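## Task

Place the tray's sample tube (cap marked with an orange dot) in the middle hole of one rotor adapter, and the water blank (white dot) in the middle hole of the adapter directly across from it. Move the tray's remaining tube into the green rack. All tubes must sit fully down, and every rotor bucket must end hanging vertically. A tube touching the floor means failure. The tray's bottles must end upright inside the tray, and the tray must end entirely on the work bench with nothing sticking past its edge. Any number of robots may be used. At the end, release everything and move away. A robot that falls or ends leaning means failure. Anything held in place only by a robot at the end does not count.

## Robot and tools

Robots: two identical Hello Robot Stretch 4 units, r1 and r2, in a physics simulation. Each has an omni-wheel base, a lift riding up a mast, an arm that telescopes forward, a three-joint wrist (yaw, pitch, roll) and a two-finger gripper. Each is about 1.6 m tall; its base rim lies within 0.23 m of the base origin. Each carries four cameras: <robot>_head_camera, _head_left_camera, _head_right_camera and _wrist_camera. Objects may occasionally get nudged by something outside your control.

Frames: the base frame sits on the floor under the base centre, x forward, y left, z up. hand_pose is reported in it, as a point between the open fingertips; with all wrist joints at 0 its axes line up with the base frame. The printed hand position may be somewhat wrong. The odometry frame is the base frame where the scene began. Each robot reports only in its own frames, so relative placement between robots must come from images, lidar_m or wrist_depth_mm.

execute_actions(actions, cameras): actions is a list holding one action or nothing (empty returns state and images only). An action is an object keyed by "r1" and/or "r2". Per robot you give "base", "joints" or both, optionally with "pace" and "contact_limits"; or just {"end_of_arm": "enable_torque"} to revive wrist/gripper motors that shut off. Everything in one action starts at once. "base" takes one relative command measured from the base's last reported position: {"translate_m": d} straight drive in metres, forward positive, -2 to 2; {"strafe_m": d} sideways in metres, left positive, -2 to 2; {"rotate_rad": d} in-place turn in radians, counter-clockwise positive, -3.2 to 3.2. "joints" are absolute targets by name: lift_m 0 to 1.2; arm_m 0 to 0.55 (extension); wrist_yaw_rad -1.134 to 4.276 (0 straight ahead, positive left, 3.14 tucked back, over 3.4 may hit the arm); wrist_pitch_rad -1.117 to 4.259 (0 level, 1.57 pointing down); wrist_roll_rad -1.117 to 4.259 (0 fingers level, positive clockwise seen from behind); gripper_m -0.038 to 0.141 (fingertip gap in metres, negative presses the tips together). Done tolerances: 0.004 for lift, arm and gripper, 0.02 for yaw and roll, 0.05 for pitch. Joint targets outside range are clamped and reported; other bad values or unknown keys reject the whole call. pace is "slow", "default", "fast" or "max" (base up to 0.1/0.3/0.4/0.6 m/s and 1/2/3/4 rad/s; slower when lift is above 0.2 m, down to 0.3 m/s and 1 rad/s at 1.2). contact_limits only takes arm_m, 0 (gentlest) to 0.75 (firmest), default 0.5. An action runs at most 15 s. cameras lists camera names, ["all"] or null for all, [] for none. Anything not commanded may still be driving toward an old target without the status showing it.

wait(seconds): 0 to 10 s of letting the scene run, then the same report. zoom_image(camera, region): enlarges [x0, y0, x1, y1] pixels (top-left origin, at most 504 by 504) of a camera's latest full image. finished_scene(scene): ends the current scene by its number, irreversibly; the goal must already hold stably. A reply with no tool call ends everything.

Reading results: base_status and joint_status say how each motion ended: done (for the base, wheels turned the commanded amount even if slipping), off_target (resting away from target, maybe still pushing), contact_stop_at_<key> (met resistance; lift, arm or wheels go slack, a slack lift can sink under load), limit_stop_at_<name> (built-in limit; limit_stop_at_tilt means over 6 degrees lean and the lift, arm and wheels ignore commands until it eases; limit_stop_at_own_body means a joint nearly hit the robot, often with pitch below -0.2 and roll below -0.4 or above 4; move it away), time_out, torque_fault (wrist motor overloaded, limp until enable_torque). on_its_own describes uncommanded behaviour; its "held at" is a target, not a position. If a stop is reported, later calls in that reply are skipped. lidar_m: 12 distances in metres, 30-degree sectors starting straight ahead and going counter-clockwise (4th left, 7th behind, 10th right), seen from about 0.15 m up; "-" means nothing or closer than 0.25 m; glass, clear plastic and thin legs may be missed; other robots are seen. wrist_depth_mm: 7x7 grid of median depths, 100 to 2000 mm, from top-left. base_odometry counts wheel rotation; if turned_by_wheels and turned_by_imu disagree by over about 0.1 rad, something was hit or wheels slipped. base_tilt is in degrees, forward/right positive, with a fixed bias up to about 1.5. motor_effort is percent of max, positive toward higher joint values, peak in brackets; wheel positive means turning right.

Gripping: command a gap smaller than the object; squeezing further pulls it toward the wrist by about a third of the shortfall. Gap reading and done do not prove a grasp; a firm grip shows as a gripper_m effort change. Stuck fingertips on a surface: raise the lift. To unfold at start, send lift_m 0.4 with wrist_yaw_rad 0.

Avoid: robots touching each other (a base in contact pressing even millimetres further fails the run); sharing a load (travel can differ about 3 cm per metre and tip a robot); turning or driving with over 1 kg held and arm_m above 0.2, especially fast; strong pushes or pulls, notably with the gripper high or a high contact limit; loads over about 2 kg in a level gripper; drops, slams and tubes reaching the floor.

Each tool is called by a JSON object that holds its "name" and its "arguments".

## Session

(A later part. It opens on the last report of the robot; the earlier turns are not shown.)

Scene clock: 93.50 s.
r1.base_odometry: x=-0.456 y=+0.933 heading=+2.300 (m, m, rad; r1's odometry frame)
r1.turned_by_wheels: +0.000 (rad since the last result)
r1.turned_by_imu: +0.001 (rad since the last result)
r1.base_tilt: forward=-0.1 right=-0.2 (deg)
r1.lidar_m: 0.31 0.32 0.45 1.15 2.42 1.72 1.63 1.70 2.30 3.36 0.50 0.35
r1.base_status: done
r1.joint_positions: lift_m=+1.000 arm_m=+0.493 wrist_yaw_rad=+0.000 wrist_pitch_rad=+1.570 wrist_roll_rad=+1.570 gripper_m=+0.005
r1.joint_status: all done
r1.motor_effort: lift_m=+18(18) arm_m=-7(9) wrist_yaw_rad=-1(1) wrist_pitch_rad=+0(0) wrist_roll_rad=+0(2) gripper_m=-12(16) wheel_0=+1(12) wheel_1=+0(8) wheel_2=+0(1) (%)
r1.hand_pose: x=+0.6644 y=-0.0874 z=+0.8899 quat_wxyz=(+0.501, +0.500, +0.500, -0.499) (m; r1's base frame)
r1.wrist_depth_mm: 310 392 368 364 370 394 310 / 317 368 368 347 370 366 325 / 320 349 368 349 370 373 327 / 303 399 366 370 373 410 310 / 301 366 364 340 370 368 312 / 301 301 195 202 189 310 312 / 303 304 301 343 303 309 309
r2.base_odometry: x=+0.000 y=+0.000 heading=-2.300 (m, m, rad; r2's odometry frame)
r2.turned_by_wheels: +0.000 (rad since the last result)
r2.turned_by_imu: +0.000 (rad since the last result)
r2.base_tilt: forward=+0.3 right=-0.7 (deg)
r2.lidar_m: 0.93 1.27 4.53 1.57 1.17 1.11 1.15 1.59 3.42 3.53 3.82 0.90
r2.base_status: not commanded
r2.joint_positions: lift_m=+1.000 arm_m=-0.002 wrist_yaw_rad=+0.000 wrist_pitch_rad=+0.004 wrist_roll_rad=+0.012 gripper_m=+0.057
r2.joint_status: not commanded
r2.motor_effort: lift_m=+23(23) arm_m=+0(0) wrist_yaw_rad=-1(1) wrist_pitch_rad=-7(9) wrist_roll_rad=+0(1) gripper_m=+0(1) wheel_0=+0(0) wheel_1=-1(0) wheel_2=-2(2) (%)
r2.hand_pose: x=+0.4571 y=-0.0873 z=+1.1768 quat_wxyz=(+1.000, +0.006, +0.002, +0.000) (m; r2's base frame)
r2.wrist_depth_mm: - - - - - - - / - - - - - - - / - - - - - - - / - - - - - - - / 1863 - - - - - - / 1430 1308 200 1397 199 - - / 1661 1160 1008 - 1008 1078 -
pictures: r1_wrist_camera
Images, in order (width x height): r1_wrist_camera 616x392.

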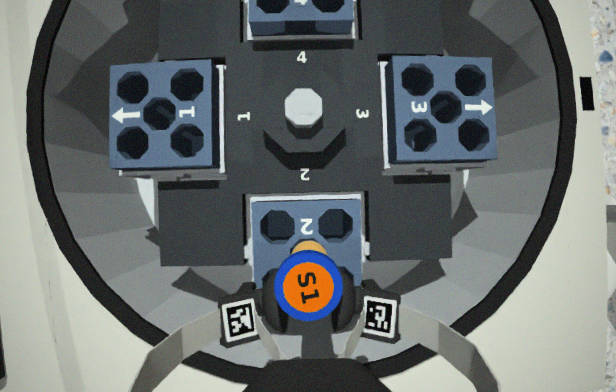

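{"name": "execute_actions", "arguments": {"actions": [{"r1":{"joints":{"lift_m":0.915},"pace":"slow"}}], "cameras": ["r1_wrist_camera"]}}

Scene clock: 100.13 s.
r1.base_odometry: x=-0.456 y=+0.933 heading=+2.300 (m, m, rad; r1's odometry frame)
r1.turned_by_wheels: +0.000 (rad since the last result)
r1.turned_by_imu: +0.001 (rad since the last result)
r1.base_tilt: forward=-0.2 right=-0.1 (deg)
r1.lidar_m: 0.31 0.33 0.47 1.12 2.46 1.72 1.64 1.68 2.27 3.36 0.50 0.34
r1.base_status: not commanded
r1.joint_positions: lift_m=+0.915 arm_m=+0.493 wrist_yaw_rad=+0.000 wrist_pitch_rad=+1.570 wrist_roll_rad=+1.570 gripper_m=+0.005
r1.joint_status: all done
r1.motor_effort: lift_m=+18(18) arm_m=-7(7) wrist_yaw_rad=-1(1) wrist_pitch_rad=-1(0) wrist_roll_rad=+1(1) gripper_m=-13(15) wheel_0=+1(1) wheel_1=-1(0) wheel_2=+0(0) (%)
r1.hand_pose: x=+0.6644 y=-0.0874 z=+0.8050 quat_wxyz=(+0.501, +0.500, +0.500, -0.499) (m; r1's base frame)
r1.wrist_depth_mm: 259 264 282 283 283 260 266 / 260 253 282 264 285 264 260 / 279 268 282 285 286 286 307 / 301 282 282 282 285 286 310 / 268 282 282 257 283 285 277 / 230 300 194 202 189 291 239 / 216 227 277 340 278 220 -
r2.base_odometry: x=+0.000 y=+0.000 heading=-2.300 (m, m, rad; r2's odometry frame)
r2.turned_by_wheels: +0.000 (rad since the last result)
r2.turned_by_imu: +0.000 (rad since the last result)
r2.base_tilt: forward=+0.4 right=-0.8 (deg)
r2.lidar_m: 0.93 1.27 4.49 1.60 1.18 1.09 1.14 1.62 3.41 3.52 3.80 0.91
r2.base_status: not commanded
r2.joint_positions: lift_m=+1.000 arm_m=-0.002 wrist_yaw_rad=+0.000 wrist_pitch_rad=+0.004 wrist_roll_rad=+0.012 gripper_m=+0.057
r2.joint_status: not commanded
r2.motor_effort: lift_m=+23(23) arm_m=+0(0) wrist_yaw_rad=-2(2) wrist_pitch_rad=-8(9) wrist_roll_rad=+1(0) gripper_m=+1(4) wheel_0=+0(0) wheel_1=-1(0) wheel_2=-2(2) (%)
r2.hand_pose: x=+0.4571 y=-0.0873 z=+1.1768 quat_wxyz=(+1.000, +0.006, +0.002, +0.000) (m; r2's base frame)
r2.wrist_depth_mm: - - - - - - - / - - - - - - - / - - - - - - - / - - - - - - - / 1808 - - - - - - / 1430 1308 200 1336 199 - - / 1708 1160 1008 - 1008 1098 -
pictures: r1_wrist_camera
Images, in order (width x height): r1_wrist_camera 616x392.

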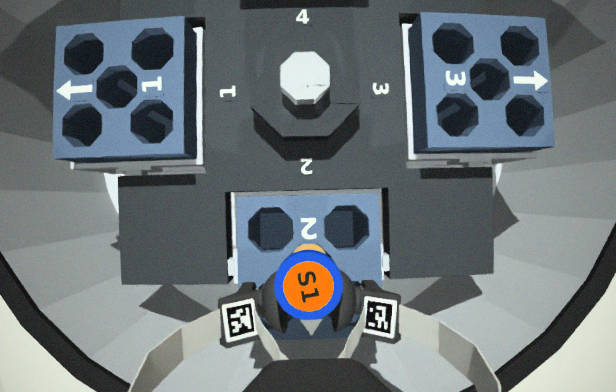

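In smoothly. A bit lower, then release.

{"name": "execute_actions", "arguments": {"actions": [{"r1":{"joints":{"lift_m":0.895},"pace":"slow"}}], "cameras": []}}

{"name": "execute_actions", "arguments": {"actions": [{"r1":{"joints":{"gripper_m":0.057}}}], "cameras": []}}

{"name": "execute_actions", "arguments": {"actions": [{"r1":{"joints":{"lift_m":1.1}}}], "cameras": ["r1_wrist_camera"]}}

Scene clock: 104.77 s.
r1.base_odometry: x=-0.456 y=+0.933 heading=+2.300 (m, m, rad; r1's odometry frame)
r1.turned_by_wheels: +0.000 (rad since the last result)
r1.turned_by_imu: +0.001 (rad since the last result)
r1.base_tilt: forward=-0.1 right=-0.2 (deg)
r1.lidar_m: 0.31 0.33 0.44 1.13 2.46 1.74 1.64 1.70 2.29 3.37 0.50 0.34
r1.base_status: not commanded
r1.joint_positions: lift_m=+0.895 arm_m=+0.493 wrist_yaw_rad=+0.000 wrist_pitch_rad=+1.570 wrist_roll_rad=+1.570 gripper_m=+0.005
r1.joint_status: all done
r1.motor_effort: lift_m=+18(17) arm_m=-7(7) wrist_yaw_rad=+0(1) wrist_pitch_rad=-1(1) wrist_roll_rad=+1(1) gripper_m=-13(14) wheel_0=+2(1) wheel_1=-1(1) wheel_2=+0(0) (%)
r1.hand_pose: x=+0.6643 y=-0.0874 z=+0.7850 quat_wxyz=(+0.500, +0.500, +0.500, -0.500) (m; r1's base frame)
r1.wrist_depth_mm: 245 235 263 244 265 243 - / 233 236 262 243 265 242 240 / 263 237 264 263 265 268 270 / 303 262 262 264 265 267 310 / 267 262 262 237 264 266 276 / 231 287 195 200 189 291 239 / 202 225 272 233 273 216 -
r2.base_odometry: x=+0.000 y=+0.000 heading=-2.300 (m, m, rad; r2's odometry frame)
r2.turned_by_wheels: +0.000 (rad since the last result)
r2.turned_by_imu: +0.000 (rad since the last result)
r2.base_tilt: forward=+0.3 right=-0.7 (deg)
r2.lidar_m: 0.93 1.27 4.50 1.64 1.18 1.09 1.16 1.55 3.39 3.51 3.79 0.92
r2.base_status: not commanded
r2.joint_positions: lift_m=+1.000 arm_m=-0.002 wrist_yaw_rad=+0.000 wrist_pitch_rad=+0.004 wrist_roll_rad=+0.012 gripper_m=+0.057
r2.joint_status: not commanded
r2.motor_effort: lift_m=+23(23) arm_m=+0(0) wrist_yaw_rad=-2(3) wrist_pitch_rad=-8(8) wrist_roll_rad=-1(1) gripper_m=-4(1) wheel_0=+0(0) wheel_1=-1(0) wheel_2=-2(2) (%)
r2.hand_pose: x=+0.4571 y=-0.0873 z=+1.1768 quat_wxyz=(+1.000, +0.006, +0.002, +0.000) (m; r2's base frame)
r2.wrist_depth_mm: - - - - - - - / - - - - - - - / - - - - - - - / - - - - - - - / 1863 - - - - - - / 1430 1308 200 1366 198 - - / 1661 1182 991 - 1008 1078 -
pictures: none
No camera images: the call's "cameras" was empty. Leave "cameras" out to get every camera's image.

Scene clock: 106.10 s.
r1.base_odometry: x=-0.456 y=+0.933 heading=+2.300 (m, m, rad; r1's odometry frame)
r1.turned_by_wheels: +0.000 (rad since the last result)
r1.turned_by_imu: +0.000 (rad since the last result)
r1.base_tilt: forward=-0.1 right=-0.3 (deg)
r1.lidar_m: 0.33 0.31 0.45 1.12 2.46 1.75 1.63 1.69 2.28 3.36 0.49 0.34
r1.base_status: not commanded
r1.joint_positions: lift_m=+0.895 arm_m=+0.493 wrist_yaw_rad=+0.000 wrist_pitch_rad=+1.570 wrist_roll_rad=+1.570 gripper_m=+0.057
r1.joint_status: all done
r1.motor_effort: lift_m=+18(18) arm_m=-7(7) wrist_yaw_rad=+1(0) wrist_pitch_rad=-2(2) wrist_roll_rad=+1(0) gripper_m=-2(14) wheel_0=+1(2) wheel_1=-1(1) wheel_2=+0(0) (%)
r1.hand_pose: x=+0.6643 y=-0.0874 z=+0.7850 quat_wxyz=(+0.500, +0.500, +0.500, -0.500) (m; r1's base frame)
r1.wrist_depth_mm: 244 238 266 248 268 245 - / 237 238 266 245 267 243 242 / 259 238 265 266 267 274 273 / 300 265 265 268 267 268 312 / 267 266 266 240 267 270 278 / 230 287 211 195 194 296 240 / 202 233 271 152 276 226 -
r2.base_odometry: x=+0.000 y=+0.000 heading=-2.300 (m, m, rad; r2's odometry frame)
r2.turned_by_wheels: +0.000 (rad since the last result)
r2.turned_by_imu: +0.000 (rad since the last result)
r2.base_tilt: forward=+0.3 right=-0.6 (deg)
r2.lidar_m: 0.93 1.26 4.51 1.64 1.15 1.10 1.14 1.58 3.41 3.56 3.80 0.91
r2.base_status: not commanded
r2.joint_positions: lift_m=+1.000 arm_m=-0.002 wrist_yaw_rad=+0.000 wrist_pitch_rad=+0.004 wrist_roll_rad=+0.012 gripper_m=+0.057
r2.joint_status: not commanded
r2.motor_effort: lift_m=+23(23) arm_m=+0(0) wrist_yaw_rad=-2(1) wrist_pitch_rad=-9(9) wrist_roll_rad=-2(0) gripper_m=-5(2) wheel_0=+0(0) wheel_1=-1(0) wheel_2=-2(2) (%)
r2.hand_pose: x=+0.4571 y=-0.0873 z=+1.1768 quat_wxyz=(+1.000, +0.006, +0.002, +0.000) (m; r2's base frame)
r2.wrist_depth_mm: - - - - - - - / - - - - - - - / - - - - - - - / - - - - - - - / 1863 - - - - - - / 1397 1308 200 1336 198 - - / 1708 1182 1008 - 1008 1078 -
pictures: none
No camera images: the call's "cameras" was empty. Leave "cameras" out to get every camera's image.

Scene clock: 108.03 s.
r1.base_odometry: x=-0.456 y=+0.933 heading=+2.300 (m, m, rad; r1's odometry frame)
r1.turned_by_wheels: +0.000 (rad since the last result)
r1.turned_by_imu: +0.001 (rad since the last result)
r1.base_tilt: forward=-0.3 right=-0.2 (deg)
r1.lidar_m: 0.31 0.33 0.42 1.14 2.46 1.74 1.63 1.70 2.28 3.38 0.50 0.34
r1.base_status: not commanded
r1.joint_positions: lift_m=+1.100 arm_m=+0.493 wrist_yaw_rad=+0.000 wrist_pitch_rad=+1.570 wrist_roll_rad=+1.570 gripper_m=+0.057
r1.joint_status: all done
r1.motor_effort: lift_m=+23(23) arm_m=-7(7) wrist_yaw_rad=+1(0) wrist_pitch_rad=-1(3) wrist_roll_rad=+0(1) gripper_m=-3(1) wheel_0=+2(2) wheel_1=-1(0) wheel_2=+0(0) (%)
r1.hand_pose: x=+0.6643 y=-0.0874 z=+0.9895 quat_wxyz=(+0.500, +0.500, +0.500, -0.500) (m; r1's base frame)
r1.wrist_depth_mm: 402 407 469 449 473 413 1255 / 399 442 469 469 469 433 1255 / 402 442 452 452 466 442 1229 / 399 455 466 469 473 427 1025 / 399 404 508 442 508 413 1008 / 389 402 211 484 200 407 991 / 384 402 402 145 410 410 1255
r2.base_odometry: x=+0.000 y=+0.000 heading=-2.300 (m, m, rad; r2's odometry frame)
r2.turned_by_wheels: +0.000 (rad since the last result)
r2.turned_by_imu: +0.000 (rad since the last result)
r2.base_tilt: forward=+0.3 right=-0.6 (deg)
r2.lidar_m: 0.91 1.27 4.52 1.61 1.16 1.10 1.17 1.57 3.42 3.53 3.82 0.92
r2.base_status: not commanded
r2.joint_positions: lift_m=+1.000 arm_m=-0.002 wrist_yaw_rad=+0.000 wrist_pitch_rad=+0.004 wrist_roll_rad=+0.012 gripper_m=+0.057
r2.joint_status: not commanded
r2.motor_effort: lift_m=+23(23) arm_m=+0(0) wrist_yaw_rad=-2(1) wrist_pitch_rad=-9(8) wrist_roll_rad=+0(0) gripper_m=-7(4) wheel_0=+0(0) wheel_1=-1(0) wheel_2=-2(2) (%)
r2.hand_pose: x=+0.4571 y=-0.0873 z=+1.1768 quat_wxyz=(+1.000, +0.006, +0.002, +0.000) (m; r2's base frame)
r2.wrist_depth_mm: - - - - - - - / - - - - - - - / - - - - - - - / - - - - - - - / 1808 - - - - - - / 1464 1308 200 1397 199 - - / 1708 1138 991 - 1008 1078 -
pictures: r1_wrist_camera
Images, in order (width x height): r1_wrist_camera 616x392.

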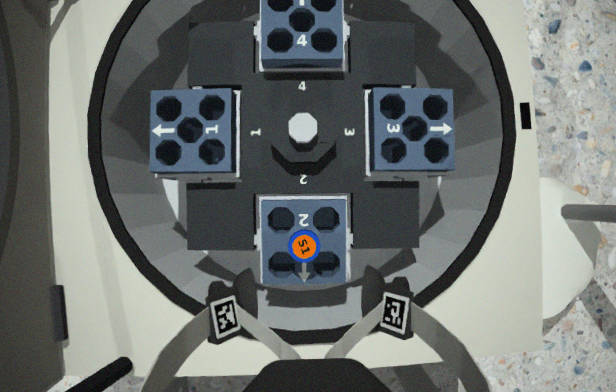

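{"name": "execute_actions", "arguments": {"actions": [{"r1":{"base":{"strafe_m":1.012},"joints":{"lift_m":1.2,"arm_m":0.484},"pace":"fast"}}], "cameras": []}}

{"name": "execute_actions", "arguments": {"actions": [{"r1":{"joints":{"lift_m":1.05}}}], "cameras": ["r1_wrist_camera"]}}

Scene clock: 126.80 s.
r1.base_odometry: x=-1.211 y=+0.258 heading=+2.301 (m, m, rad; r1's odometry frame)
r1.turned_by_wheels: +0.000 (rad since the last result)
r1.turned_by_imu: +0.000 (rad since the last result)
r1.base_tilt: forward=-0.1 right=-0.2 (deg)
r1.lidar_m: 0.26 0.30 0.40 4.34 2.47 1.76 1.67 1.75 2.34 1.36 0.45 0.32
r1.base_status: done
r1.joint_positions: lift_m=+1.199 arm_m=+0.485 wrist_yaw_rad=+0.000 wrist_pitch_rad=+1.570 wrist_roll_rad=+1.570 gripper_m=+0.057
r1.joint_status: all done
r1.motor_effort: lift_m=+22(24) arm_m=-7(8) wrist_yaw_rad=+0(1) wrist_pitch_rad=+0(1) wrist_roll_rad=+0(2) gripper_m=-5(4) wheel_0=+2(8) wheel_1=+0(9) wheel_2=+0(1) (%)
r1.hand_pose: x=+0.6564 y=-0.0874 z=+1.0889 quat_wxyz=(+0.501, +0.500, +0.500, -0.499) (m; r1's base frame)
r1.wrist_depth_mm: 549 539 544 554 549 549 1366 / 549 544 549 549 549 554 1308 / 539 544 549 549 559 559 1308 / 544 544 544 549 559 554 1138 / 539 544 549 539 421 559 1078 / 549 539 210 535 199 559 1336 / 535 544 549 145 549 554 1308
r2.base_odometry: x=+0.000 y=+0.000 heading=-2.300 (m, m, rad; r2's odometry frame)
r2.turned_by_wheels: +0.000 (rad since the last result)
r2.turned_by_imu: -0.001 (rad since the last result)
r2.base_tilt: forward=+0.2 right=-0.5 (deg)
r2.lidar_m: 0.92 1.26 4.50 1.60 1.16 1.09 1.16 1.58 3.40 3.54 3.77 0.91
r2.base_status: not commanded
r2.joint_positions: lift_m=+1.000 arm_m=-0.002 wrist_yaw_rad=+0.000 wrist_pitch_rad=+0.004 wrist_roll_rad=+0.012 gripper_m=+0.057
r2.joint_status: not commanded
r2.motor_effort: lift_m=+23(23) arm_m=+0(0) wrist_yaw_rad=-3(1) wrist_pitch_rad=-8(9) wrist_roll_rad=-1(2) gripper_m=-1(2) wheel_0=+0(0) wheel_1=-1(0) wheel_2=-2(2) (%)
r2.hand_pose: x=+0.4571 y=-0.0873 z=+1.1768 quat_wxyz=(+1.000, +0.006, +0.002, +0.000) (m; r2's base frame)
r2.wrist_depth_mm: - - - - - - - / - - - - - - - / - - - - - - - / - - - - - - - / 1808 - - - - - - / 1430 1336 200 1366 198 - - / 1708 1160 991 - 1008 1098 -
pictures: none
No camera images: the call's "cameras" was empty. Leave "cameras" out to get every camera's image.

Scene clock: 128.50 s.
r1.base_odometry: x=-1.211 y=+0.258 heading=+2.301 (m, m, rad; r1's odometry frame)
r1.turned_by_wheels: +0.000 (rad since the last result)
r1.turned_by_imu: +0.000 (rad since the last result)
r1.base_tilt: forward=-0.1 right=-0.2 (deg)
r1.lidar_m: 0.29 0.30 0.39 4.35 2.47 1.77 1.68 1.75 2.34 1.37 0.46 0.30
r1.base_status: not commanded
r1.joint_positions: lift_m=+1.050 arm_m=+0.485 wrist_yaw_rad=+0.000 wrist_pitch_rad=+1.570 wrist_roll_rad=+1.570 gripper_m=+0.057
r1.joint_status: all done
r1.motor_effort: lift_m=+18(20) arm_m=-7(7) wrist_yaw_rad=+0(1) wrist_pitch_rad=-1(1) wrist_roll_rad=+2(1) gripper_m=+0(4) wheel_0=+2(2) wheel_1=+0(0) wheel_2=+0(0) (%)
r1.hand_pose: x=+0.6564 y=-0.0874 z=+0.9399 quat_wxyz=(+0.501, +0.500, +0.500, -0.499) (m; r1's base frame)
r1.wrist_depth_mm: 394 399 402 402 404 407 407 / 399 397 402 399 404 404 410 / 397 397 399 402 402 404 407 / 399 402 402 404 407 404 407 / 394 397 399 340 389 273 407 / 399 397 211 338 199 248 410 / 392 368 397 145 399 357 410
r2.base_odometry: x=+0.000 y=+0.000 heading=-2.300 (m, m, rad; r2's odometry frame)
r2.turned_by_wheels: +0.000 (rad since the last result)
r2.turned_by_imu: +0.000 (rad since the last result)
r2.base_tilt: forward=+0.4 right=-0.6 (deg)
r2.lidar_m: 0.90 1.26 4.51 1.59 1.17 1.09 1.15 1.59 3.39 3.54 3.79 0.91
r2.base_status: not commanded
r2.joint_positions: lift_m=+1.000 arm_m=-0.002 wrist_yaw_rad=+0.000 wrist_pitch_rad=+0.004 wrist_roll_rad=+0.012 gripper_m=+0.057
r2.joint_status: not commanded
r2.motor_effort: lift_m=+23(23) arm_m=+0(0) wrist_yaw_rad=-2(1) wrist_pitch_rad=-8(9) wrist_roll_rad=+0(0) gripper_m=-1(6) wheel_0=+0(0) wheel_1=-1(0) wheel_2=-2(2) (%)
r2.hand_pose: x=+0.4571 y=-0.0873 z=+1.1768 quat_wxyz=(+1.000, +0.006, +0.002, +0.000) (m; r2's base frame)
r2.wrist_depth_mm: - - - - - - - / - - - - - - - / - - - - - - - / - - - - - - - / 1808 - - - - - - / 1430 1308 200 1366 199 - - / 1708 1160 1008 - 1008 1078 -
pictures: r1_wrist_camera
Images, in order (width x height): r1_wrist_camera 616x392.

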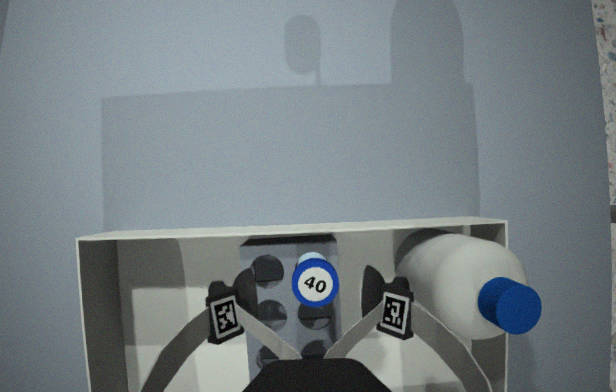

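{"name": "execute_actions", "arguments": {"actions": [{"r1":{"base":{"strafe_m":0.017},"joints":{"arm_m":0.481,"gripper_m":0.05}}}], "cameras": []}}

{"name": "execute_actions", "arguments": {"actions": [{"r1":{"joints":{"lift_m":0.972},"pace":"slow"}}], "cameras": ["r1_wrist_camera"]}}

{"name": "execute_actions", "arguments": {"actions": [{"r1":{"joints":{"gripper_m":0.005}}}], "cameras": []}}

{"name": "execute_actions", "arguments": {"actions": [{"r1":{"joints":{"lift_m":1.2}}}], "cameras": ["r1_wrist_camera"]}}

Scene clock: 136.47 s.
r1.base_odometry: x=-1.223 y=+0.247 heading=+2.301 (m, m, rad; r1's odometry frame)
r1.turned_by_wheels: +0.000 (rad since the last result)
r1.turned_by_imu: +0.001 (rad since the last result)
r1.base_tilt: forward=-0.2 right=-0.2 (deg)
r1.lidar_m: 0.29 0.29 0.40 4.31 2.47 1.75 1.66 1.76 2.33 1.35 0.46 0.32
r1.base_status: done
r1.joint_positions: lift_m=+1.050 arm_m=+0.482 wrist_yaw_rad=+0.000 wrist_pitch_rad=+1.570 wrist_roll_rad=+1.570 gripper_m=+0.050
r1.joint_status: all done
r1.motor_effort: lift_m=+18(18) arm_m=-7(9) wrist_yaw_rad=+0(2) wrist_pitch_rad=+0(0) wrist_roll_rad=+1(1) gripper_m=-3(0) wheel_0=+0(8) wheel_1=+2(10) wheel_2=+0(1) (%)
r1.hand_pose: x=+0.6534 y=-0.0874 z=+0.9399 quat_wxyz=(+0.501, +0.500, +0.500, -0.499) (m; r1's base frame)
r1.wrist_depth_mm: 397 399 399 402 404 407 407 / 399 397 399 402 402 407 407 / 397 397 402 402 402 404 404 / 394 399 402 399 402 404 407 / 399 394 397 340 377 259 407 / 397 392 211 342 195 266 404 / 394 387 397 146 399 353 407
r2.base_odometry: x=+0.000 y=+0.000 heading=-2.300 (m, m, rad; r2's odometry frame)
r2.turned_by_wheels: +0.000 (rad since the last result)
r2.turned_by_imu: +0.000 (rad since the last result)
r2.base_tilt: forward=+0.2 right=-0.6 (deg)
r2.lidar_m: 0.90 1.25 4.51 1.62 1.17 1.11 1.16 1.56 3.40 3.54 3.80 0.90
r2.base_status: not commanded
r2.joint_positions: lift_m=+1.000 arm_m=-0.002 wrist_yaw_rad=+0.000 wrist_pitch_rad=+0.004 wrist_roll_rad=+0.012 gripper_m=+0.057
r2.joint_status: not commanded
r2.motor_effort: lift_m=+23(23) arm_m=+0(0) wrist_yaw_rad=-2(1) wrist_pitch_rad=-9(9) wrist_roll_rad=+2(1) gripper_m=-4(1) wheel_0=+0(0) wheel_1=-1(0) wheel_2=-2(2) (%)
r2.hand_pose: x=+0.4571 y=-0.0873 z=+1.1768 quat_wxyz=(+1.000, +0.006, +0.002, +0.000) (m; r2's base frame)
r2.wrist_depth_mm: - - - - - - - / - - - - - - - / - - - 1983 - - - / - - - - - - - / 1921 - - - - - - / 1464 1336 200 1366 199 - - / 1708 1160 1008 - 1008 1060 -
pictures: none
No camera images: the call's "cameras" was empty. Leave "cameras" out to get every camera's image.

Scene clock: 138.00 s.
r1.base_odometry: x=-1.223 y=+0.247 heading=+2.301 (m, m, rad; r1's odometry frame)
r1.turned_by_wheels: +0.000 (rad since the last result)
r1.turned_by_imu: +0.000 (rad since the last result)
r1.base_tilt: forward=-0.1 right=-0.2 (deg)
r1.lidar_m: 0.28 0.29 0.40 4.34 2.48 1.78 1.68 1.72 2.34 1.37 0.44 0.32
r1.base_status: not commanded
r1.joint_positions: lift_m=+0.972 arm_m=+0.482 wrist_yaw_rad=+0.000 wrist_pitch_rad=+1.570 wrist_roll_rad=+1.570 gripper_m=+0.050
r1.joint_status: all done
r1.motor_effort: lift_m=+18(18) arm_m=-7(7) wrist_yaw_rad=-1(2) wrist_pitch_rad=+0(0) wrist_roll_rad=+1(0) gripper_m=-4(1) wheel_0=+0(0) wheel_1=+2(2) wheel_2=+0(0) (%)
r1.hand_pose: x=+0.6534 y=-0.0874 z=+0.8619 quat_wxyz=(+0.501, +0.500, +0.500, -0.499) (m; r1's base frame)
r1.wrist_depth_mm: 319 320 322 324 325 329 327 / 319 322 322 324 325 327 327 / 319 320 322 327 325 325 330 / 319 322 320 322 324 327 327 / 293 319 315 260 324 208 185 / 285 317 211 260 195 193 178 / 282 315 260 146 322 196 -
r2.base_odometry: x=+0.000 y=+0.000 heading=-2.300 (m, m, rad; r2's odometry frame)
r2.turned_by_wheels: +0.000 (rad since the last result)
r2.turned_by_imu: +0.000 (rad since the last result)
r2.base_tilt: forward=+0.1 right=-0.6 (deg)
r2.lidar_m: 0.91 1.25 4.51 1.60 1.17 1.08 1.15 1.58 3.42 3.55 3.81 0.89
r2.base_status: not commanded
r2.joint_positions: lift_m=+1.000 arm_m=-0.002 wrist_yaw_rad=+0.000 wrist_pitch_rad=+0.004 wrist_roll_rad=+0.012 gripper_m=+0.057
r2.joint_status: not commanded
r2.motor_effort: lift_m=+23(23) arm_m=+0(0) wrist_yaw_rad=-2(2) wrist_pitch_rad=-8(9) wrist_roll_rad=+1(1) gripper_m=-4(2) wheel_0=+0(0) wheel_1=-1(0) wheel_2=-2(2) (%)
r2.hand_pose: x=+0.4571 y=-0.0873 z=+1.1768 quat_wxyz=(+1.000, +0.006, +0.002, +0.000) (m; r2's base frame)
r2.wrist_depth_mm: - - - - - - - / - - - - - - - / - - - - - - - / - - - - - - - / 1863 - 1983 - - - - / 1430 1308 200 1397 199 - - / 1661 1160 1008 - 1008 1078 -
pictures: r1_wrist_camera
Images, in order (width x height): r1_wrist_camera 616x392.

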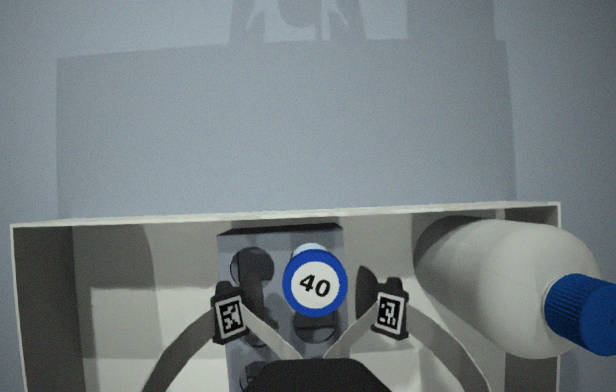

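Scene clock: 139.23 s.
r1.base_odometry: x=-1.223 y=+0.247 heading=+2.301 (m, m, rad; r1's odometry frame)
r1.turned_by_wheels: +0.000 (rad since the last result)
r1.turned_by_imu: +0.000 (rad since the last result)
r1.base_tilt: forward=-0.2 right=-0.2 (deg)
r1.lidar_m: 0.28 0.30 0.40 4.34 2.47 1.77 1.68 1.75 2.35 1.38 0.44 0.33
r1.base_status: not commanded
r1.joint_positions: lift_m=+0.972 arm_m=+0.482 wrist_yaw_rad=+0.000 wrist_pitch_rad=+1.570 wrist_roll_rad=+1.570 gripper_m=+0.005
r1.joint_status: all done
r1.motor_effort: lift_m=+18(18) arm_m=-7(7) wrist_yaw_rad=+0(2) wrist_pitch_rad=+0(1) wrist_roll_rad=+1(0) gripper_m=-13(12) wheel_0=+0(0) wheel_1=+2(2) wheel_2=+0(0) (%)
r1.hand_pose: x=+0.6533 y=-0.0874 z=+0.8619 quat_wxyz=(+0.500, +0.500, +0.500, -0.500) (m; r1's base frame)
r1.wrist_depth_mm: 320 322 322 324 325 325 329 / 319 320 324 320 325 327 329 / 322 320 324 322 325 325 329 / 320 322 320 322 324 325 327 / 296 319 315 260 322 208 184 / 287 317 193 202 189 193 179 / 283 317 276 258 322 191 -
r2.base_odometry: x=+0.000 y=+0.000 heading=-2.300 (m, m, rad; r2's odometry frame)
r2.turned_by_wheels: +0.000 (rad since the last result)
r2.turned_by_imu: +0.000 (rad since the last result)
r2.base_tilt: forward=+0.3 right=-0.5 (deg)
r2.lidar_m: 0.91 1.27 4.49 1.60 1.17 1.09 1.16 1.59 3.42 3.54 3.78 0.91
r2.base_status: not commanded
r2.joint_positions: lift_m=+1.000 arm_m=-0.002 wrist_yaw_rad=+0.000 wrist_pitch_rad=+0.004 wrist_roll_rad=+0.012 gripper_m=+0.057
r2.joint_status: not commanded
r2.motor_effort: lift_m=+23(23) arm_m=+0(0) wrist_yaw_rad=-2(0) wrist_pitch_rad=-7(9) wrist_roll_rad=-1(3) gripper_m=-3(1) wheel_0=+0(0) wheel_1=-1(0) wheel_2=-2(2) (%)
r2.hand_pose: x=+0.4571 y=-0.0873 z=+1.1768 quat_wxyz=(+1.000, +0.006, +0.002, +0.000) (m; r2's base frame)
r2.wrist_depth_mm: - - - - - - - / - - - - - - - / - - - - - - - / - - - - - - - / 1808 - - - - - - / 1397 1308 200 1366 198 - - / 1661 1160 1008 - 1008 1078 -
pictures: none
No camera images: the call's "cameras" was empty. Leave "cameras" out to get every camera's image.

Scene clock: 141.27 s.
r1.base_odometry: x=-1.223 y=+0.247 heading=+2.301 (m, m, rad; r1's odometry frame)
r1.turned_by_wheels: +0.000 (rad since the last result)
r1.turned_by_imu: +0.001 (rad since the last result)
r1.base_tilt: forward=+0.0 right=-0.1 (deg)
r1.lidar_m: 0.28 0.29 0.40 4.35 2.47 1.78 1.68 1.73 2.33 1.38 0.44 0.31
r1.base_status: not commanded
r1.joint_positions: lift_m=+1.199 arm_m=+0.482 wrist_yaw_rad=+0.000 wrist_pitch_rad=+1.570 wrist_roll_rad=+1.570 gripper_m=+0.005
r1.joint_status: all done
r1.motor_effort: lift_m=+23(24) arm_m=-7(7) wrist_yaw_rad=-1(3) wrist_pitch_rad=-2(1) wrist_roll_rad=+2(0) gripper_m=-14(16) wheel_0=+0(0) wheel_1=+1(2) wheel_2=+0(0) (%)
r1.hand_pose: x=+0.6533 y=-0.0874 z=+1.0888 quat_wxyz=(+0.500, +0.500, +0.500, -0.500) (m; r1's base frame)
r1.wrist_depth_mm: 539 544 549 549 559 554 1366 / 539 544 544 549 554 559 1308 / 544 544 549 549 554 554 1308 / 549 549 549 549 549 559 1336 / 539 554 544 488 418 554 1098 / 539 544 193 202 188 549 1366 / 544 544 530 488 554 554 1281
r2.base_odometry: x=+0.000 y=+0.000 heading=-2.300 (m, m, rad; r2's odometry frame)
r2.turned_by_wheels: +0.000 (rad since the last result)
r2.turned_by_imu: +0.000 (rad since the last result)
r2.base_tilt: forward=+0.1 right=-0.5 (deg)
r2.lidar_m: 0.92 1.25 4.50 1.59 1.16 1.09 1.15 1.58 3.39 3.53 3.79 0.92
r2.base_status: not commanded
r2.joint_positions: lift_m=+1.000 arm_m=-0.002 wrist_yaw_rad=+0.000 wrist_pitch_rad=+0.004 wrist_roll_rad=+0.012 gripper_m=+0.057
r2.joint_status: not commanded
r2.motor_effort: lift_m=+23(23) arm_m=+0(0) wrist_yaw_rad=-2(2) wrist_pitch_rad=-9(9) wrist_roll_rad=+0(1) gripper_m=-2(1) wheel_0=+0(0) wheel_1=-1(0) wheel_2=-2(2) (%)
r2.hand_pose: x=+0.4571 y=-0.0873 z=+1.1768 quat_wxyz=(+1.000, +0.006, +0.002, +0.000) (m; r2's base frame)
r2.wrist_depth_mm: - - - - - - - / - - - - - - - / - - - - - - - / - - - - - - - / 1863 - - - - - - / 1430 1308 200 1366 198 - - / 1708 1160 1025 - 991 1078 -
pictures: r1_wrist_camera
Images, in order (width x height): r1_wrist_camera 616x392.

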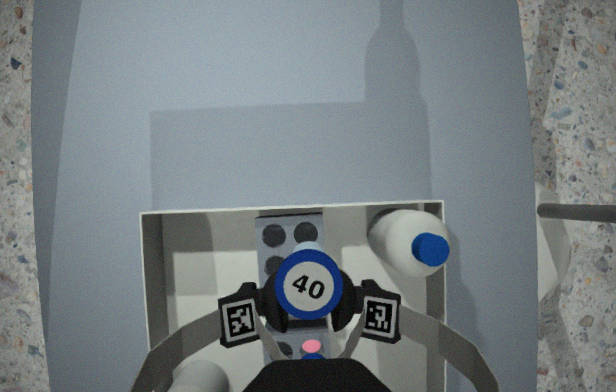

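Strafe −(1.029+0.30).

{"name": "execute_actions", "arguments": {"actions": [{"r1":{"base":{"strafe_m":-1.329},"joints":{"arm_m":0.497}}}], "cameras": []}}

{"name": "execute_actions", "arguments": {"actions": [{"r1":{"joints":{"lift_m":1.1}}}], "cameras": ["r1_wrist_camera"]}}

Scene clock: 151.13 s.
r1.base_odometry: x=-0.233 y=+1.133 heading=+2.301 (m, m, rad; r1's odometry frame)
r1.turned_by_wheels: +0.000 (rad since the last result)
r1.turned_by_imu: +0.003 (rad since the last result)
r1.base_tilt: forward=-0.1 right=-0.2 (deg)
r1.lidar_m: 0.34 0.34 0.46 1.21 2.43 1.71 1.63 1.68 2.27 3.06 3.16 0.35
r1.base_status: done
r1.joint_positions: lift_m=+1.199 arm_m=+0.496 wrist_yaw_rad=+0.000 wrist_pitch_rad=+1.570 wrist_roll_rad=+1.570 gripper_m=+0.005
r1.joint_status: all done
r1.motor_effort: lift_m=+23(23) arm_m=+7(7) wrist_yaw_rad=+1(1) wrist_pitch_rad=+0(0) wrist_roll_rad=+0(2) gripper_m=-14(13) wheel_0=+0(10) wheel_1=+0(6) wheel_2=+0(2) (%)
r1.hand_pose: x=+0.6669 y=-0.0874 z=+1.0889 quat_wxyz=(+0.501, +0.500, +0.500, -0.499) (m; r1's base frame)
r1.wrist_depth_mm: 1281 1308 1366 1336 1308 1336 1336 / 1281 1281 1308 1308 1336 1308 1308 / 1281 1281 768 768 759 1281 1336 / 397 504 500 508 508 517 1118 / 415 496 569 535 574 508 1098 / 407 500 195 201 189 559 1336 / 402 500 539 530 544 539 1308
r2.base_odometry: x=+0.000 y=+0.000 heading=-2.300 (m, m, rad; r2's odometry frame)
r2.turned_by_wheels: +0.000 (rad since the last result)
r2.turned_by_imu: -0.001 (rad since the last result)
r2.base_tilt: forward=+0.2 right=-0.5 (deg)
r2.lidar_m: 0.90 1.28 4.51 1.59 1.18 1.09 1.15 1.59 3.40 3.52 3.80 0.87
r2.base_status: not commanded
r2.joint_positions: lift_m=+1.000 arm_m=-0.002 wrist_yaw_rad=+0.000 wrist_pitch_rad=+0.004 wrist_roll_rad=+0.012 gripper_m=+0.057
r2.joint_status: not commanded
r2.motor_effort: lift_m=+23(23) arm_m=+0(0) wrist_yaw_rad=-2(2) wrist_pitch_rad=-8(8) wrist_roll_rad=-4(0) gripper_m=-2(4) wheel_0=+0(0) wheel_1=-1(0) wheel_2=-2(2) (%)
r2.hand_pose: x=+0.4571 y=-0.0873 z=+1.1768 quat_wxyz=(+1.000, +0.006, +0.002, +0.000) (m; r2's base frame)
r2.wrist_depth_mm: - - - - - - - / - - - - - - - / - - - - - - - / - - - - - - - / 1921 - - - - - - / 1430 1308 201 1397 198 - - / 1708 1182 1008 - 1008 1060 -
pictures: none
No camera images: the call's "cameras" was empty. Leave "cameras" out to get every camera's image.

Scene clock: 152.57 s.
r1.base_odometry: x=-0.233 y=+1.133 heading=+2.301 (m, m, rad; r1's odometry frame)
r1.turned_by_wheels: +0.000 (rad since the last result)
r1.turned_by_imu: +0.000 (rad since the last result)
r1.base_tilt: forward=-0.1 right=-0.1 (deg)
r1.lidar_m: 0.32 0.35 0.46 1.20 2.42 1.71 1.61 1.71 2.26 3.07 3.16 0.36
r1.base_status: not commanded
r1.joint_positions: lift_m=+1.100 arm_m=+0.496 wrist_yaw_rad=+0.000 wrist_pitch_rad=+1.570 wrist_roll_rad=+1.570 gripper_m=+0.005
r1.joint_status: all done
r1.motor_effort: lift_m=+18(22) arm_m=+7(7) wrist_yaw_rad=-1(1) wrist_pitch_rad=+0(0) wrist_roll_rad=+1(1) gripper_m=-13(13) wheel_0=+0(0) wheel_1=+0(0) wheel_2=+0(0) (%)
r1.hand_pose: x=+0.6669 y=-0.0874 z=+0.9899 quat_wxyz=(+0.501, +0.500, +0.500, -0.499) (m; r1's base frame)
r1.wrist_depth_mm: 1182 1205 1229 1205 1205 1229 1229 / 1182 1229 1205 1229 1205 1229 1205 / 1205 654 661 668 661 668 1205 / 379 404 404 407 407 410 1008 / 399 402 559 439 559 413 991 / 399 418 194 202 189 413 1008 / 399 399 439 449 439 407 1229
r2.base_odometry: x=+0.000 y=+0.000 heading=-2.300 (m, m, rad; r2's odometry frame)
r2.turned_by_wheels: +0.000 (rad since the last result)
r2.turned_by_imu: +0.000 (rad since the last result)
r2.base_tilt: forward=+0.2 right=-0.6 (deg)
r2.lidar_m: 0.91 1.24 4.50 1.59 1.15 1.10 1.16 1.59 3.41 3.54 3.79 0.92
r2.base_status: not commanded
r2.joint_positions: lift_m=+1.000 arm_m=-0.002 wrist_yaw_rad=+0.000 wrist_pitch_rad=+0.004 wrist_roll_rad=+0.012 gripper_m=+0.057
r2.joint_status: not commanded
r2.motor_effort: lift_m=+23(23) arm_m=+0(0) wrist_yaw_rad=-1(4) wrist_pitch_rad=-9(8) wrist_roll_rad=+1(0) gripper_m=-2(5) wheel_0=+0(0) wheel_1=-1(0) wheel_2=-2(2) (%)
r2.hand_pose: x=+0.4571 y=-0.0873 z=+1.1768 quat_wxyz=(+1.000, +0.006, +0.002, +0.000) (m; r2's base frame)
r2.wrist_depth_mm: - - - - - - - / - - - - - - - / - - - - - - - / - - - - - - - / 1863 - - - - - - / 1464 1308 200 1336 198 - - / 1708 1160 1008 - 1008 1078 -
pictures: r1_wrist_camera
Images, in order (width x height): r1_wrist_camera 616x392.

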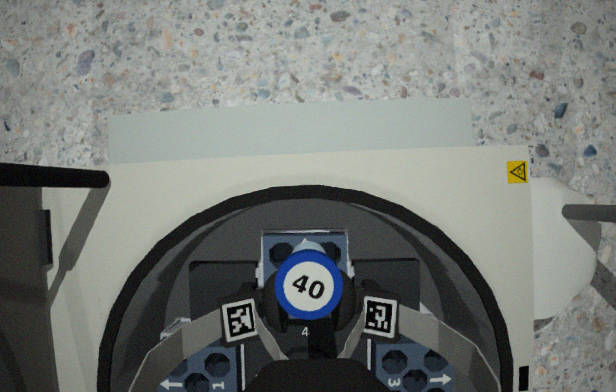

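{"name": "execute_actions", "arguments": {"actions": [{"r1":{"base":{"strafe_m":0.047},"joints":{"lift_m":1.0,"arm_m":0.499}}}], "cameras": ["r1_wrist_camera"]}}

Scene clock: 156.77 s.
r1.base_odometry: x=-0.268 y=+1.102 heading=+2.301 (m, m, rad; r1's odometry frame)
r1.turned_by_wheels: +0.000 (rad since the last result)
r1.turned_by_imu: +0.001 (rad since the last result)
r1.base_tilt: forward=-0.2 right=-0.2 (deg)
r1.lidar_m: 0.33 0.35 0.47 1.21 2.42 1.72 1.62 1.68 2.28 3.12 3.21 0.36
r1.base_status: done
r1.joint_positions: lift_m=+1.000 arm_m=+0.498 wrist_yaw_rad=+0.000 wrist_pitch_rad=+1.570 wrist_roll_rad=+1.570 gripper_m=+0.005
r1.joint_status: all done
r1.motor_effort: lift_m=+18(18) arm_m=+7(8) wrist_yaw_rad=+0(0) wrist_pitch_rad=+0(1) wrist_roll_rad=+0(2) gripper_m=-13(10) wheel_0=+2(6) wheel_1=+0(9) wheel_2=+0(1) (%)
r1.hand_pose: x=+0.6689 y=-0.0874 z=+0.8899 quat_wxyz=(+0.501, +0.500, +0.500, -0.499) (m; r1's base frame)
r1.wrist_depth_mm: 1098 1118 1118 1118 1118 1098 1138 / 1098 564 564 307 312 310 314 / 301 303 304 309 307 310 310 / 304 304 484 430 488 307 310 / 301 364 368 340 368 370 309 / 300 379 195 202 188 375 315 / 301 338 343 347 357 343 329
r2.base_odometry: x=+0.000 y=+0.000 heading=-2.300 (m, m, rad; r2's odometry frame)
r2.turned_by_wheels: +0.000 (rad since the last result)
r2.turned_by_imu: +0.000 (rad since the last result)
r2.base_tilt: forward=+0.2 right=-0.5 (deg)
r2.lidar_m: 0.92 1.26 4.51 1.59 1.17 1.10 1.16 1.57 3.41 3.55 3.80 0.92
r2.base_status: not commanded
r2.joint_positions: lift_m=+1.000 arm_m=-0.002 wrist_yaw_rad=+0.000 wrist_pitch_rad=+0.004 wrist_roll_rad=+0.012 gripper_m=+0.057
r2.joint_status: not commanded
r2.motor_effort: lift_m=+23(23) arm_m=+0(0) wrist_yaw_rad=-2(3) wrist_pitch_rad=-8(8) wrist_roll_rad=+0(1) gripper_m=-4(2) wheel_0=+0(0) wheel_1=-1(0) wheel_2=-2(2) (%)
r2.hand_pose: x=+0.4571 y=-0.0873 z=+1.1768 quat_wxyz=(+1.000, +0.006, +0.002, +0.000) (m; r2's base frame)
r2.wrist_depth_mm: - - - - - - - / - - - - - - - / - - - - - - - / - - - - - - - / 1863 - - - - - - / 1430 1336 200 1366 199 - - / 1708 1182 991 - 1025 1060 -
pictures: r1_wrist_camera
Images, in order (width x height): r1_wrist_camera 616x392.

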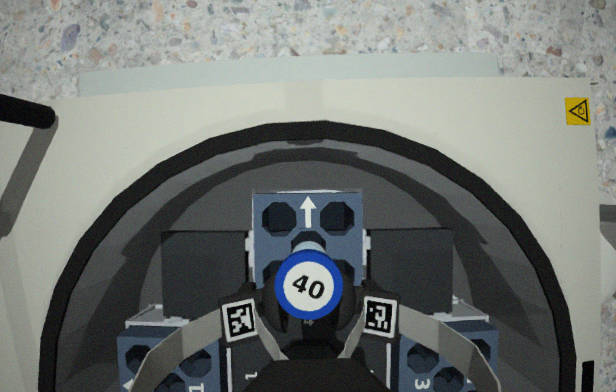

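{"name": "execute_actions", "arguments": {"actions": [{"r1":{"base":{"strafe_m":-0.005}}}], "cameras": []}}

{"name": "execute_actions", "arguments": {"actions": [{"r1":{"joints":{"lift_m":0.9},"pace":"slow"}}], "cameras": ["r1_wrist_camera"]}}

{"name": "execute_actions", "arguments": {"actions": [{"r1":{"joints":{"gripper_m":0.057}}}], "cameras": []}}

{"name": "execute_actions", "arguments": {"actions": [{"r1":{"joints":{"lift_m":1.2}}}], "cameras": ["r1_wrist_camera"]}}

Scene clock: 164.00 s.
r1.base_odometry: x=-0.264 y=+1.105 heading=+2.301 (m, m, rad; r1's odometry frame)
r1.turned_by_wheels: +0.000 (rad since the last result)
r1.turned_by_imu: +0.001 (rad since the last result)
r1.base_tilt: forward=-0.1 right=-0.2 (deg)
r1.lidar_m: 0.32 0.35 0.46 1.21 2.44 1.71 1.62 1.68 2.26 3.10 3.20 0.36
r1.base_status: done
r1.joint_positions: lift_m=+1.000 arm_m=+0.498 wrist_yaw_rad=+0.000 wrist_pitch_rad=+1.570 wrist_roll_rad=+1.570 gripper_m=+0.005
r1.joint_status: not commanded
r1.motor_effort: lift_m=+18(18) arm_m=+7(7) wrist_yaw_rad=+0(0) wrist_pitch_rad=-1(0) wrist_roll_rad=+0(2) gripper_m=-15(16) wheel_0=+0(11) wheel_1=-1(5) wheel_2=+0(2) (%)
r1.hand_pose: x=+0.6689 y=-0.0874 z=+0.8899 quat_wxyz=(+0.501, +0.500, +0.500, -0.499) (m; r1's base frame)
r1.wrist_depth_mm: 1098 1118 1118 1118 1118 1098 1138 / 1098 559 559 564 564 312 314 / 303 306 304 307 309 310 310 / 303 304 492 427 484 310 310 / 304 366 368 340 368 370 312 / 300 389 195 202 189 384 310 / 303 338 349 349 353 345 327
r2.base_odometry: x=+0.000 y=+0.000 heading=-2.300 (m, m, rad; r2's odometry frame)
r2.turned_by_wheels: +0.000 (rad since the last result)
r2.turned_by_imu: +0.000 (rad since the last result)
r2.base_tilt: forward=+0.2 right=-0.5 (deg)
r2.lidar_m: 0.91 1.25 4.52 1.61 1.15 1.09 1.15 1.57 3.42 3.54 3.79 0.94
r2.base_status: not commanded
r2.joint_positions: lift_m=+1.000 arm_m=-0.002 wrist_yaw_rad=+0.000 wrist_pitch_rad=+0.004 wrist_roll_rad=+0.012 gripper_m=+0.057
r2.joint_status: not commanded
r2.motor_effort: lift_m=+23(23) arm_m=+0(0) wrist_yaw_rad=-2(3) wrist_pitch_rad=-9(8) wrist_roll_rad=-1(0) gripper_m=+0(4) wheel_0=+0(0) wheel_1=-1(0) wheel_2=-2(2) (%)
r2.hand_pose: x=+0.4571 y=-0.0873 z=+1.1768 quat_wxyz=(+1.000, +0.006, +0.002, +0.000) (m; r2's base frame)
r2.wrist_depth_mm: - - - - - - - / - - - - - - - / - - - - - - - / - - - - - - - / 1863 - - - - - - / 1430 1308 200 1397 198 - - / 1708 1160 1008 - 1025 1078 -
pictures: none
No camera images: the call's "cameras" was empty. Leave "cameras" out to get every camera's image.

Scene clock: 165.70 s.
r1.base_odometry: x=-0.264 y=+1.105 heading=+2.301 (m, m, rad; r1's odometry frame)
r1.turned_by_wheels: +0.000 (rad since the last result)
r1.turned_by_imu: +0.001 (rad since the last result)
r1.base_tilt: forward=-0.3 right=-0.2 (deg)
r1.lidar_m: 0.33 0.34 0.47 1.21 2.45 1.73 1.63 1.68 2.27 3.09 3.21 0.35
r1.base_status: not commanded
r1.joint_positions: lift_m=+0.900 arm_m=+0.498 wrist_yaw_rad=+0.000 wrist_pitch_rad=+1.570 wrist_roll_rad=+1.570 gripper_m=+0.005
r1.joint_status: all done
r1.motor_effort: lift_m=+18(18) arm_m=+7(7) wrist_yaw_rad=+0(0) wrist_pitch_rad=+0(0) wrist_roll_rad=+0(1) gripper_m=-14(10) wheel_0=+0(0) wheel_1=-1(1) wheel_2=+0(0) (%)
r1.hand_pose: x=+0.6688 y=-0.0874 z=+0.7899 quat_wxyz=(+0.500, +0.500, +0.500, -0.500) (m; r1's base frame)
r1.wrist_depth_mm: 991 1008 732 609 338 338 - / 204 205 206 208 208 209 209 / 204 204 224 273 235 208 211 / 203 265 384 330 387 277 206 / 234 285 267 243 270 301 266 / 282 266 195 202 189 270 312 / 300 264 267 238 268 264 306
r2.base_odometry: x=+0.000 y=+0.000 heading=-2.300 (m, m, rad; r2's odometry frame)
r2.turned_by_wheels: +0.000 (rad since the last result)
r2.turned_by_imu: +0.000 (rad since the last result)
r2.base_tilt: forward=+0.3 right=-0.5 (deg)
r2.lidar_m: 0.94 1.28 4.48 1.61 1.16 1.10 1.16 1.57 3.42 3.53 3.81 0.91
r2.base_status: not commanded
r2.joint_positions: lift_m=+1.000 arm_m=-0.002 wrist_yaw_rad=+0.000 wrist_pitch_rad=+0.004 wrist_roll_rad=+0.012 gripper_m=+0.057
r2.joint_status: not commanded
r2.motor_effort: lift_m=+23(23) arm_m=+0(0) wrist_yaw_rad=-2(2) wrist_pitch_rad=-8(9) wrist_roll_rad=+0(1) gripper_m=-4(3) wheel_0=+0(0) wheel_1=-1(0) wheel_2=-2(2) (%)
r2.hand_pose: x=+0.4571 y=-0.0873 z=+1.1768 quat_wxyz=(+1.000, +0.006, +0.002, +0.000) (m; r2's base frame)
r2.wrist_depth_mm: - - - - - - - / - - - - - - - / - - - - - - - / - - - - - - - / 1863 - - - - - - / 1430 1308 200 1366 198 - - / 1708 1182 1025 - 1008 1078 -
pictures: r1_wrist_camera
Images, in order (width x height): r1_wrist_camera 616x392.

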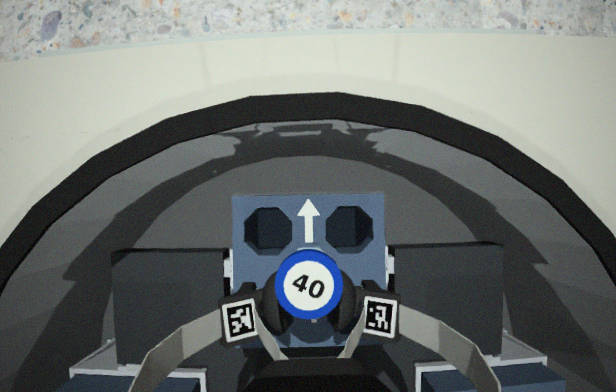

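Scene clock: 167.03 s.
r1.base_odometry: x=-0.264 y=+1.105 heading=+2.301 (m, m, rad; r1's odometry frame)
r1.turned_by_wheels: +0.000 (rad since the last result)
r1.turned_by_imu: +0.000 (rad since the last result)
r1.base_tilt: forward=-0.1 right=-0.3 (deg)
r1.lidar_m: 0.31 0.34 0.46 1.21 2.44 1.71 1.63 1.67 2.26 3.09 3.20 0.35
r1.base_status: not commanded
r1.joint_positions: lift_m=+0.900 arm_m=+0.498 wrist_yaw_rad=+0.000 wrist_pitch_rad=+1.570 wrist_roll_rad=+1.570 gripper_m=+0.057
r1.joint_status: all done
r1.motor_effort: lift_m=+18(18) arm_m=+7(7) wrist_yaw_rad=-1(2) wrist_pitch_rad=-2(3) wrist_roll_rad=+3(1) gripper_m=-2(15) wheel_0=+0(0) wheel_1=-1(1) wheel_2=+0(0) (%)
r1.hand_pose: x=+0.6688 y=-0.0874 z=+0.7899 quat_wxyz=(+0.500, +0.500, +0.500, -0.500) (m; r1's base frame)
r1.wrist_depth_mm: 1008 1008 741 609 615 621 - / 206 207 208 208 210 210 211 / 206 206 224 274 236 211 211 / 205 262 387 329 389 279 207 / 233 309 271 242 270 273 266 / 281 268 210 243 195 271 310 / 298 268 268 151 271 270 307
r2.base_odometry: x=+0.000 y=+0.000 heading=-2.300 (m, m, rad; r2's odometry frame)
r2.turned_by_wheels: +0.000 (rad since the last result)
r2.turned_by_imu: +0.000 (rad since the last result)
r2.base_tilt: forward=+0.1 right=-0.6 (deg)
r2.lidar_m: 0.91 1.28 4.51 1.62 1.16 1.11 1.16 1.58 3.41 3.53 3.80 0.91
r2.base_status: not commanded
r2.joint_positions: lift_m=+1.000 arm_m=-0.002 wrist_yaw_rad=+0.000 wrist_pitch_rad=+0.004 wrist_roll_rad=+0.012 gripper_m=+0.057
r2.joint_status: not commanded
r2.motor_effort: lift_m=+23(23) arm_m=-1(0) wrist_yaw_rad=-1(1) wrist_pitch_rad=-9(8) wrist_roll_rad=+0(1) gripper_m=-1(5) wheel_0=+0(0) wheel_1=-1(0) wheel_2=-2(2) (%)
r2.hand_pose: x=+0.4571 y=-0.0873 z=+1.1768 quat_wxyz=(+1.000, +0.006, +0.002, +0.000) (m; r2's base frame)
r2.wrist_depth_mm: - - - - - - - / - - - - - - - / - - - - - - - / - - - - - - - / 1863 - - - - - - / 1430 1308 200 1336 198 - - / 1708 1138 1008 - 1008 1078 -
pictures: none
No camera images: the call's "cameras" was empty. Leave "cameras" out to get every camera's image.

Scene clock: 169.30 s.
r1.base_odometry: x=-0.264 y=+1.105 heading=+2.301 (m, m, rad; r1's odometry frame)
r1.turned_by_wheels: +0.000 (rad since the last result)
r1.turned_by_imu: +0.001 (rad since the last result)
r1.base_tilt: forward=-0.2 right=-0.1 (deg)
r1.lidar_m: 0.33 0.34 0.47 1.22 2.41 1.70 1.63 1.68 2.28 3.10 3.20 0.35
r1.base_status: not commanded
r1.joint_positions: lift_m=+1.199 arm_m=+0.498 wrist_yaw_rad=+0.000 wrist_pitch_rad=+1.570 wrist_roll_rad=+1.570 gripper_m=+0.057
r1.joint_status: all done
r1.motor_effort: lift_m=+23(24) arm_m=+7(7) wrist_yaw_rad=-1(0) wrist_pitch_rad=+0(3) wrist_roll_rad=+1(1) gripper_m=-6(5) wheel_0=+1(0) wheel_1=-1(1) wheel_2=+0(0) (%)
r1.hand_pose: x=+0.6688 y=-0.0874 z=+1.0889 quat_wxyz=(+0.500, +0.500, +0.500, -0.500) (m; r1's base frame)
r1.wrist_depth_mm: 1308 1281 1336 1281 1336 1281 1308 / 1281 1255 1336 1281 1336 1308 1308 / 415 504 508 504 517 1308 1336 / 415 500 517 627 508 508 1118 / 413 500 569 535 580 530 1118 / 397 504 211 564 198 585 1336 / 394 496 564 144 569 504 1308
r2.base_odometry: x=+0.000 y=+0.000 heading=-2.300 (m, m, rad; r2's odometry frame)
r2.turned_by_wheels: +0.000 (rad since the last result)
r2.turned_by_imu: +0.000 (rad since the last result)
r2.base_tilt: forward=+0.3 right=-0.7 (deg)
r2.lidar_m: 0.92 1.26 4.51 1.63 1.17 1.09 1.16 1.58 3.40 3.55 3.82 0.92
r2.base_status: not commanded
r2.joint_positions: lift_m=+1.000 arm_m=-0.002 wrist_yaw_rad=+0.000 wrist_pitch_rad=+0.004 wrist_roll_rad=+0.012 gripper_m=+0.057
r2.joint_status: not commanded
r2.motor_effort: lift_m=+23(23) arm_m=+0(0) wrist_yaw_rad=-2(1) wrist_pitch_rad=-8(8) wrist_roll_rad=-1(2) gripper_m=-1(3) wheel_0=+0(0) wheel_1=-1(0) wheel_2=-2(2) (%)
r2.hand_pose: x=+0.4571 y=-0.0873 z=+1.1768 quat_wxyz=(+1.000, +0.006, +0.002, +0.000) (m; r2's base frame)
r2.wrist_depth_mm: - - - - - - - / - - - - - - - / - - - - - - - / - - - - - - - / 1808 - - - - - - / 1464 1281 199 1336 199 - - / 1618 1160 1008 - 991 1078 -
pictures: r1_wrist_camera
Images, in order (width x height): r1_wrist_camera 616x392.

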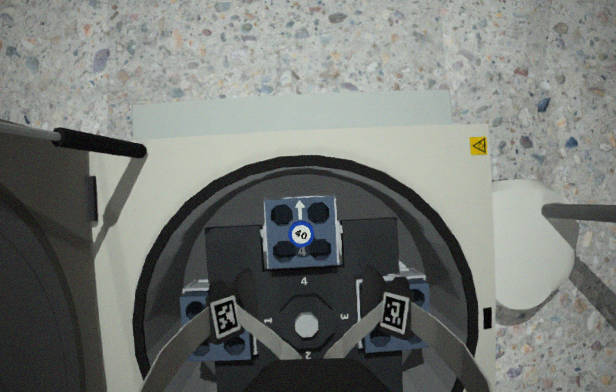

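{"name": "execute_actions", "arguments": {"actions": [{"r1":{"base":{"strafe_m":1.44},"joints":{"arm_m":0.475},"pace":"fast"}}], "cameras": []}}

{"name": "execute_actions", "arguments": {"actions": [{"r1":{"joints":{"lift_m":1.05}}}], "cameras": ["r1_wrist_camera"]}}

Scene clock: 182.87 s.
r1.base_odometry: x=-1.337 y=+0.145 heading=+2.301 (m, m, rad; r1's odometry frame)
r1.turned_by_wheels: +0.000 (rad since the last result)
r1.turned_by_imu: +0.000 (rad since the last result)
r1.base_tilt: forward=-0.3 right=-0.2 (deg)
r1.lidar_m: 0.28 0.27 0.39 4.18 2.53 1.77 1.69 1.74 2.33 1.33 0.42 0.29
r1.base_status: done
r1.joint_positions: lift_m=+1.199 arm_m=+0.476 wrist_yaw_rad=+0.000 wrist_pitch_rad=+1.570 wrist_roll_rad=+1.570 gripper_m=+0.057
r1.joint_status: all done
r1.motor_effort: lift_m=+23(23) arm_m=-7(8) wrist_yaw_rad=+2(2) wrist_pitch_rad=-2(1) wrist_roll_rad=+1(1) gripper_m=-3(5) wheel_0=+0(12) wheel_1=-1(9) wheel_2=+0(1) (%)
r1.hand_pose: x=+0.6473 y=-0.0874 z=+1.0889 quat_wxyz=(+0.500, +0.500, +0.500, -0.500) (m; r1's base frame)
r1.wrist_depth_mm: 539 544 549 549 559 544 1336 / 544 544 544 554 504 564 1336 / 544 539 549 539 496 554 1281 / 539 544 554 539 554 559 1098 / 544 544 549 539 554 554 1098 / 544 544 211 521 198 554 1308 / 544 544 549 145 549 554 1308
r2.base_odometry: x=+0.000 y=+0.000 heading=-2.300 (m, m, rad; r2's odometry frame)
r2.turned_by_wheels: +0.000 (rad since the last result)
r2.turned_by_imu: -0.001 (rad since the last result)
r2.base_tilt: forward=+0.2 right=-0.5 (deg)
r2.lidar_m: 0.91 1.29 4.53 1.61 1.15 1.09 1.17 1.57 3.42 3.55 3.80 0.92
r2.base_status: not commanded
r2.joint_positions: lift_m=+1.000 arm_m=-0.002 wrist_yaw_rad=+0.000 wrist_pitch_rad=+0.004 wrist_roll_rad=+0.012 gripper_m=+0.057
r2.joint_status: not commanded
r2.motor_effort: lift_m=+23(23) arm_m=+0(0) wrist_yaw_rad=-2(3) wrist_pitch_rad=-9(7) wrist_roll_rad=+2(1) gripper_m=-4(0) wheel_0=+0(0) wheel_1=-1(0) wheel_2=-2(2) (%)
r2.hand_pose: x=+0.4571 y=-0.0873 z=+1.1768 quat_wxyz=(+1.000, +0.006, +0.002, +0.000) (m; r2's base frame)
r2.wrist_depth_mm: - - - - - - - / - - - - - - - / - - - - - - - / - - - - - - - / 1921 - - - - - - / 1430 1308 200 1366 199 - - / 1661 1138 1025 - 1008 1078 -
pictures: none
No camera images: the call's "cameras" was empty. Leave "cameras" out to get every camera's image.

Scene clock: 184.57 s.
r1.base_odometry: x=-1.337 y=+0.145 heading=+2.301 (m, m, rad; r1's odometry frame)
r1.turned_by_wheels: +0.000 (rad since the last result)
r1.turned_by_imu: +0.000 (rad since the last result)
r1.base_tilt: forward=-0.2 right=-0.3 (deg)
r1.lidar_m: 0.28 0.28 0.39 4.19 2.53 1.78 1.68 1.74 2.33 1.32 0.44 0.29
r1.base_status: not commanded
r1.joint_positions: lift_m=+1.050 arm_m=+0.476 wrist_yaw_rad=+0.000 wrist_pitch_rad=+1.570 wrist_roll_rad=+1.570 gripper_m=+0.057
r1.joint_status: all done
r1.motor_effort: lift_m=+18(22) arm_m=-7(7) wrist_yaw_rad=-2(1) wrist_pitch_rad=-1(1) wrist_roll_rad=+2(2) gripper_m=-4(2) wheel_0=+0(1) wheel_1=-1(1) wheel_2=+0(0) (%)
r1.hand_pose: x=+0.6473 y=-0.0874 z=+0.9399 quat_wxyz=(+0.500, +0.500, +0.500, -0.500) (m; r1's base frame)
r1.wrist_depth_mm: 394 397 402 384 368 246 410 / 397 394 394 340 357 262 410 / 394 397 399 392 402 387 407 / 397 394 397 397 399 399 410 / 397 397 397 336 399 399 407 / 392 312 211 340 200 399 407 / 258 253 355 145 353 338 407
r2.base_odometry: x=+0.000 y=+0.000 heading=-2.300 (m, m, rad; r2's odometry frame)
r2.turned_by_wheels: +0.000 (rad since the last result)
r2.turned_by_imu: +0.000 (rad since the last result)
r2.base_tilt: forward=+0.2 right=-0.5 (deg)
r2.lidar_m: 0.94 1.27 4.50 1.61 1.16 1.10 1.13 1.60 3.42 3.54 3.81 0.90
r2.base_status: not commanded
r2.joint_positions: lift_m=+1.000 arm_m=-0.002 wrist_yaw_rad=+0.000 wrist_pitch_rad=+0.004 wrist_roll_rad=+0.012 gripper_m=+0.057
r2.joint_status: not commanded
r2.motor_effort: lift_m=+23(23) arm_m=+0(0) wrist_yaw_rad=-1(1) wrist_pitch_rad=-9(8) wrist_roll_rad=-2(1) gripper_m=-3(7) wheel_0=+0(0) wheel_1=-1(0) wheel_2=-2(2) (%)
r2.hand_pose: x=+0.4571 y=-0.0873 z=+1.1768 quat_wxyz=(+1.000, +0.006, +0.002, +0.000) (m; r2's base frame)
r2.wrist_depth_mm: - - - - - - - / - - - - - - - / - - - - - - - / - - - - - - - / 1863 - - - - - - / 1397 1308 200 1336 199 - - / 1708 1160 1008 - 1008 1078 -
pictures: r1_wrist_camera
Images, in order (width x height): r1_wrist_camera 616x392.

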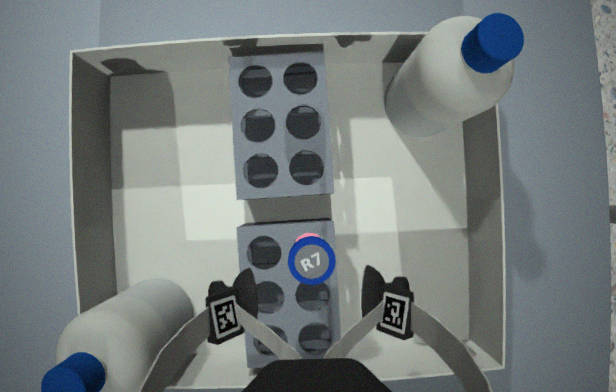

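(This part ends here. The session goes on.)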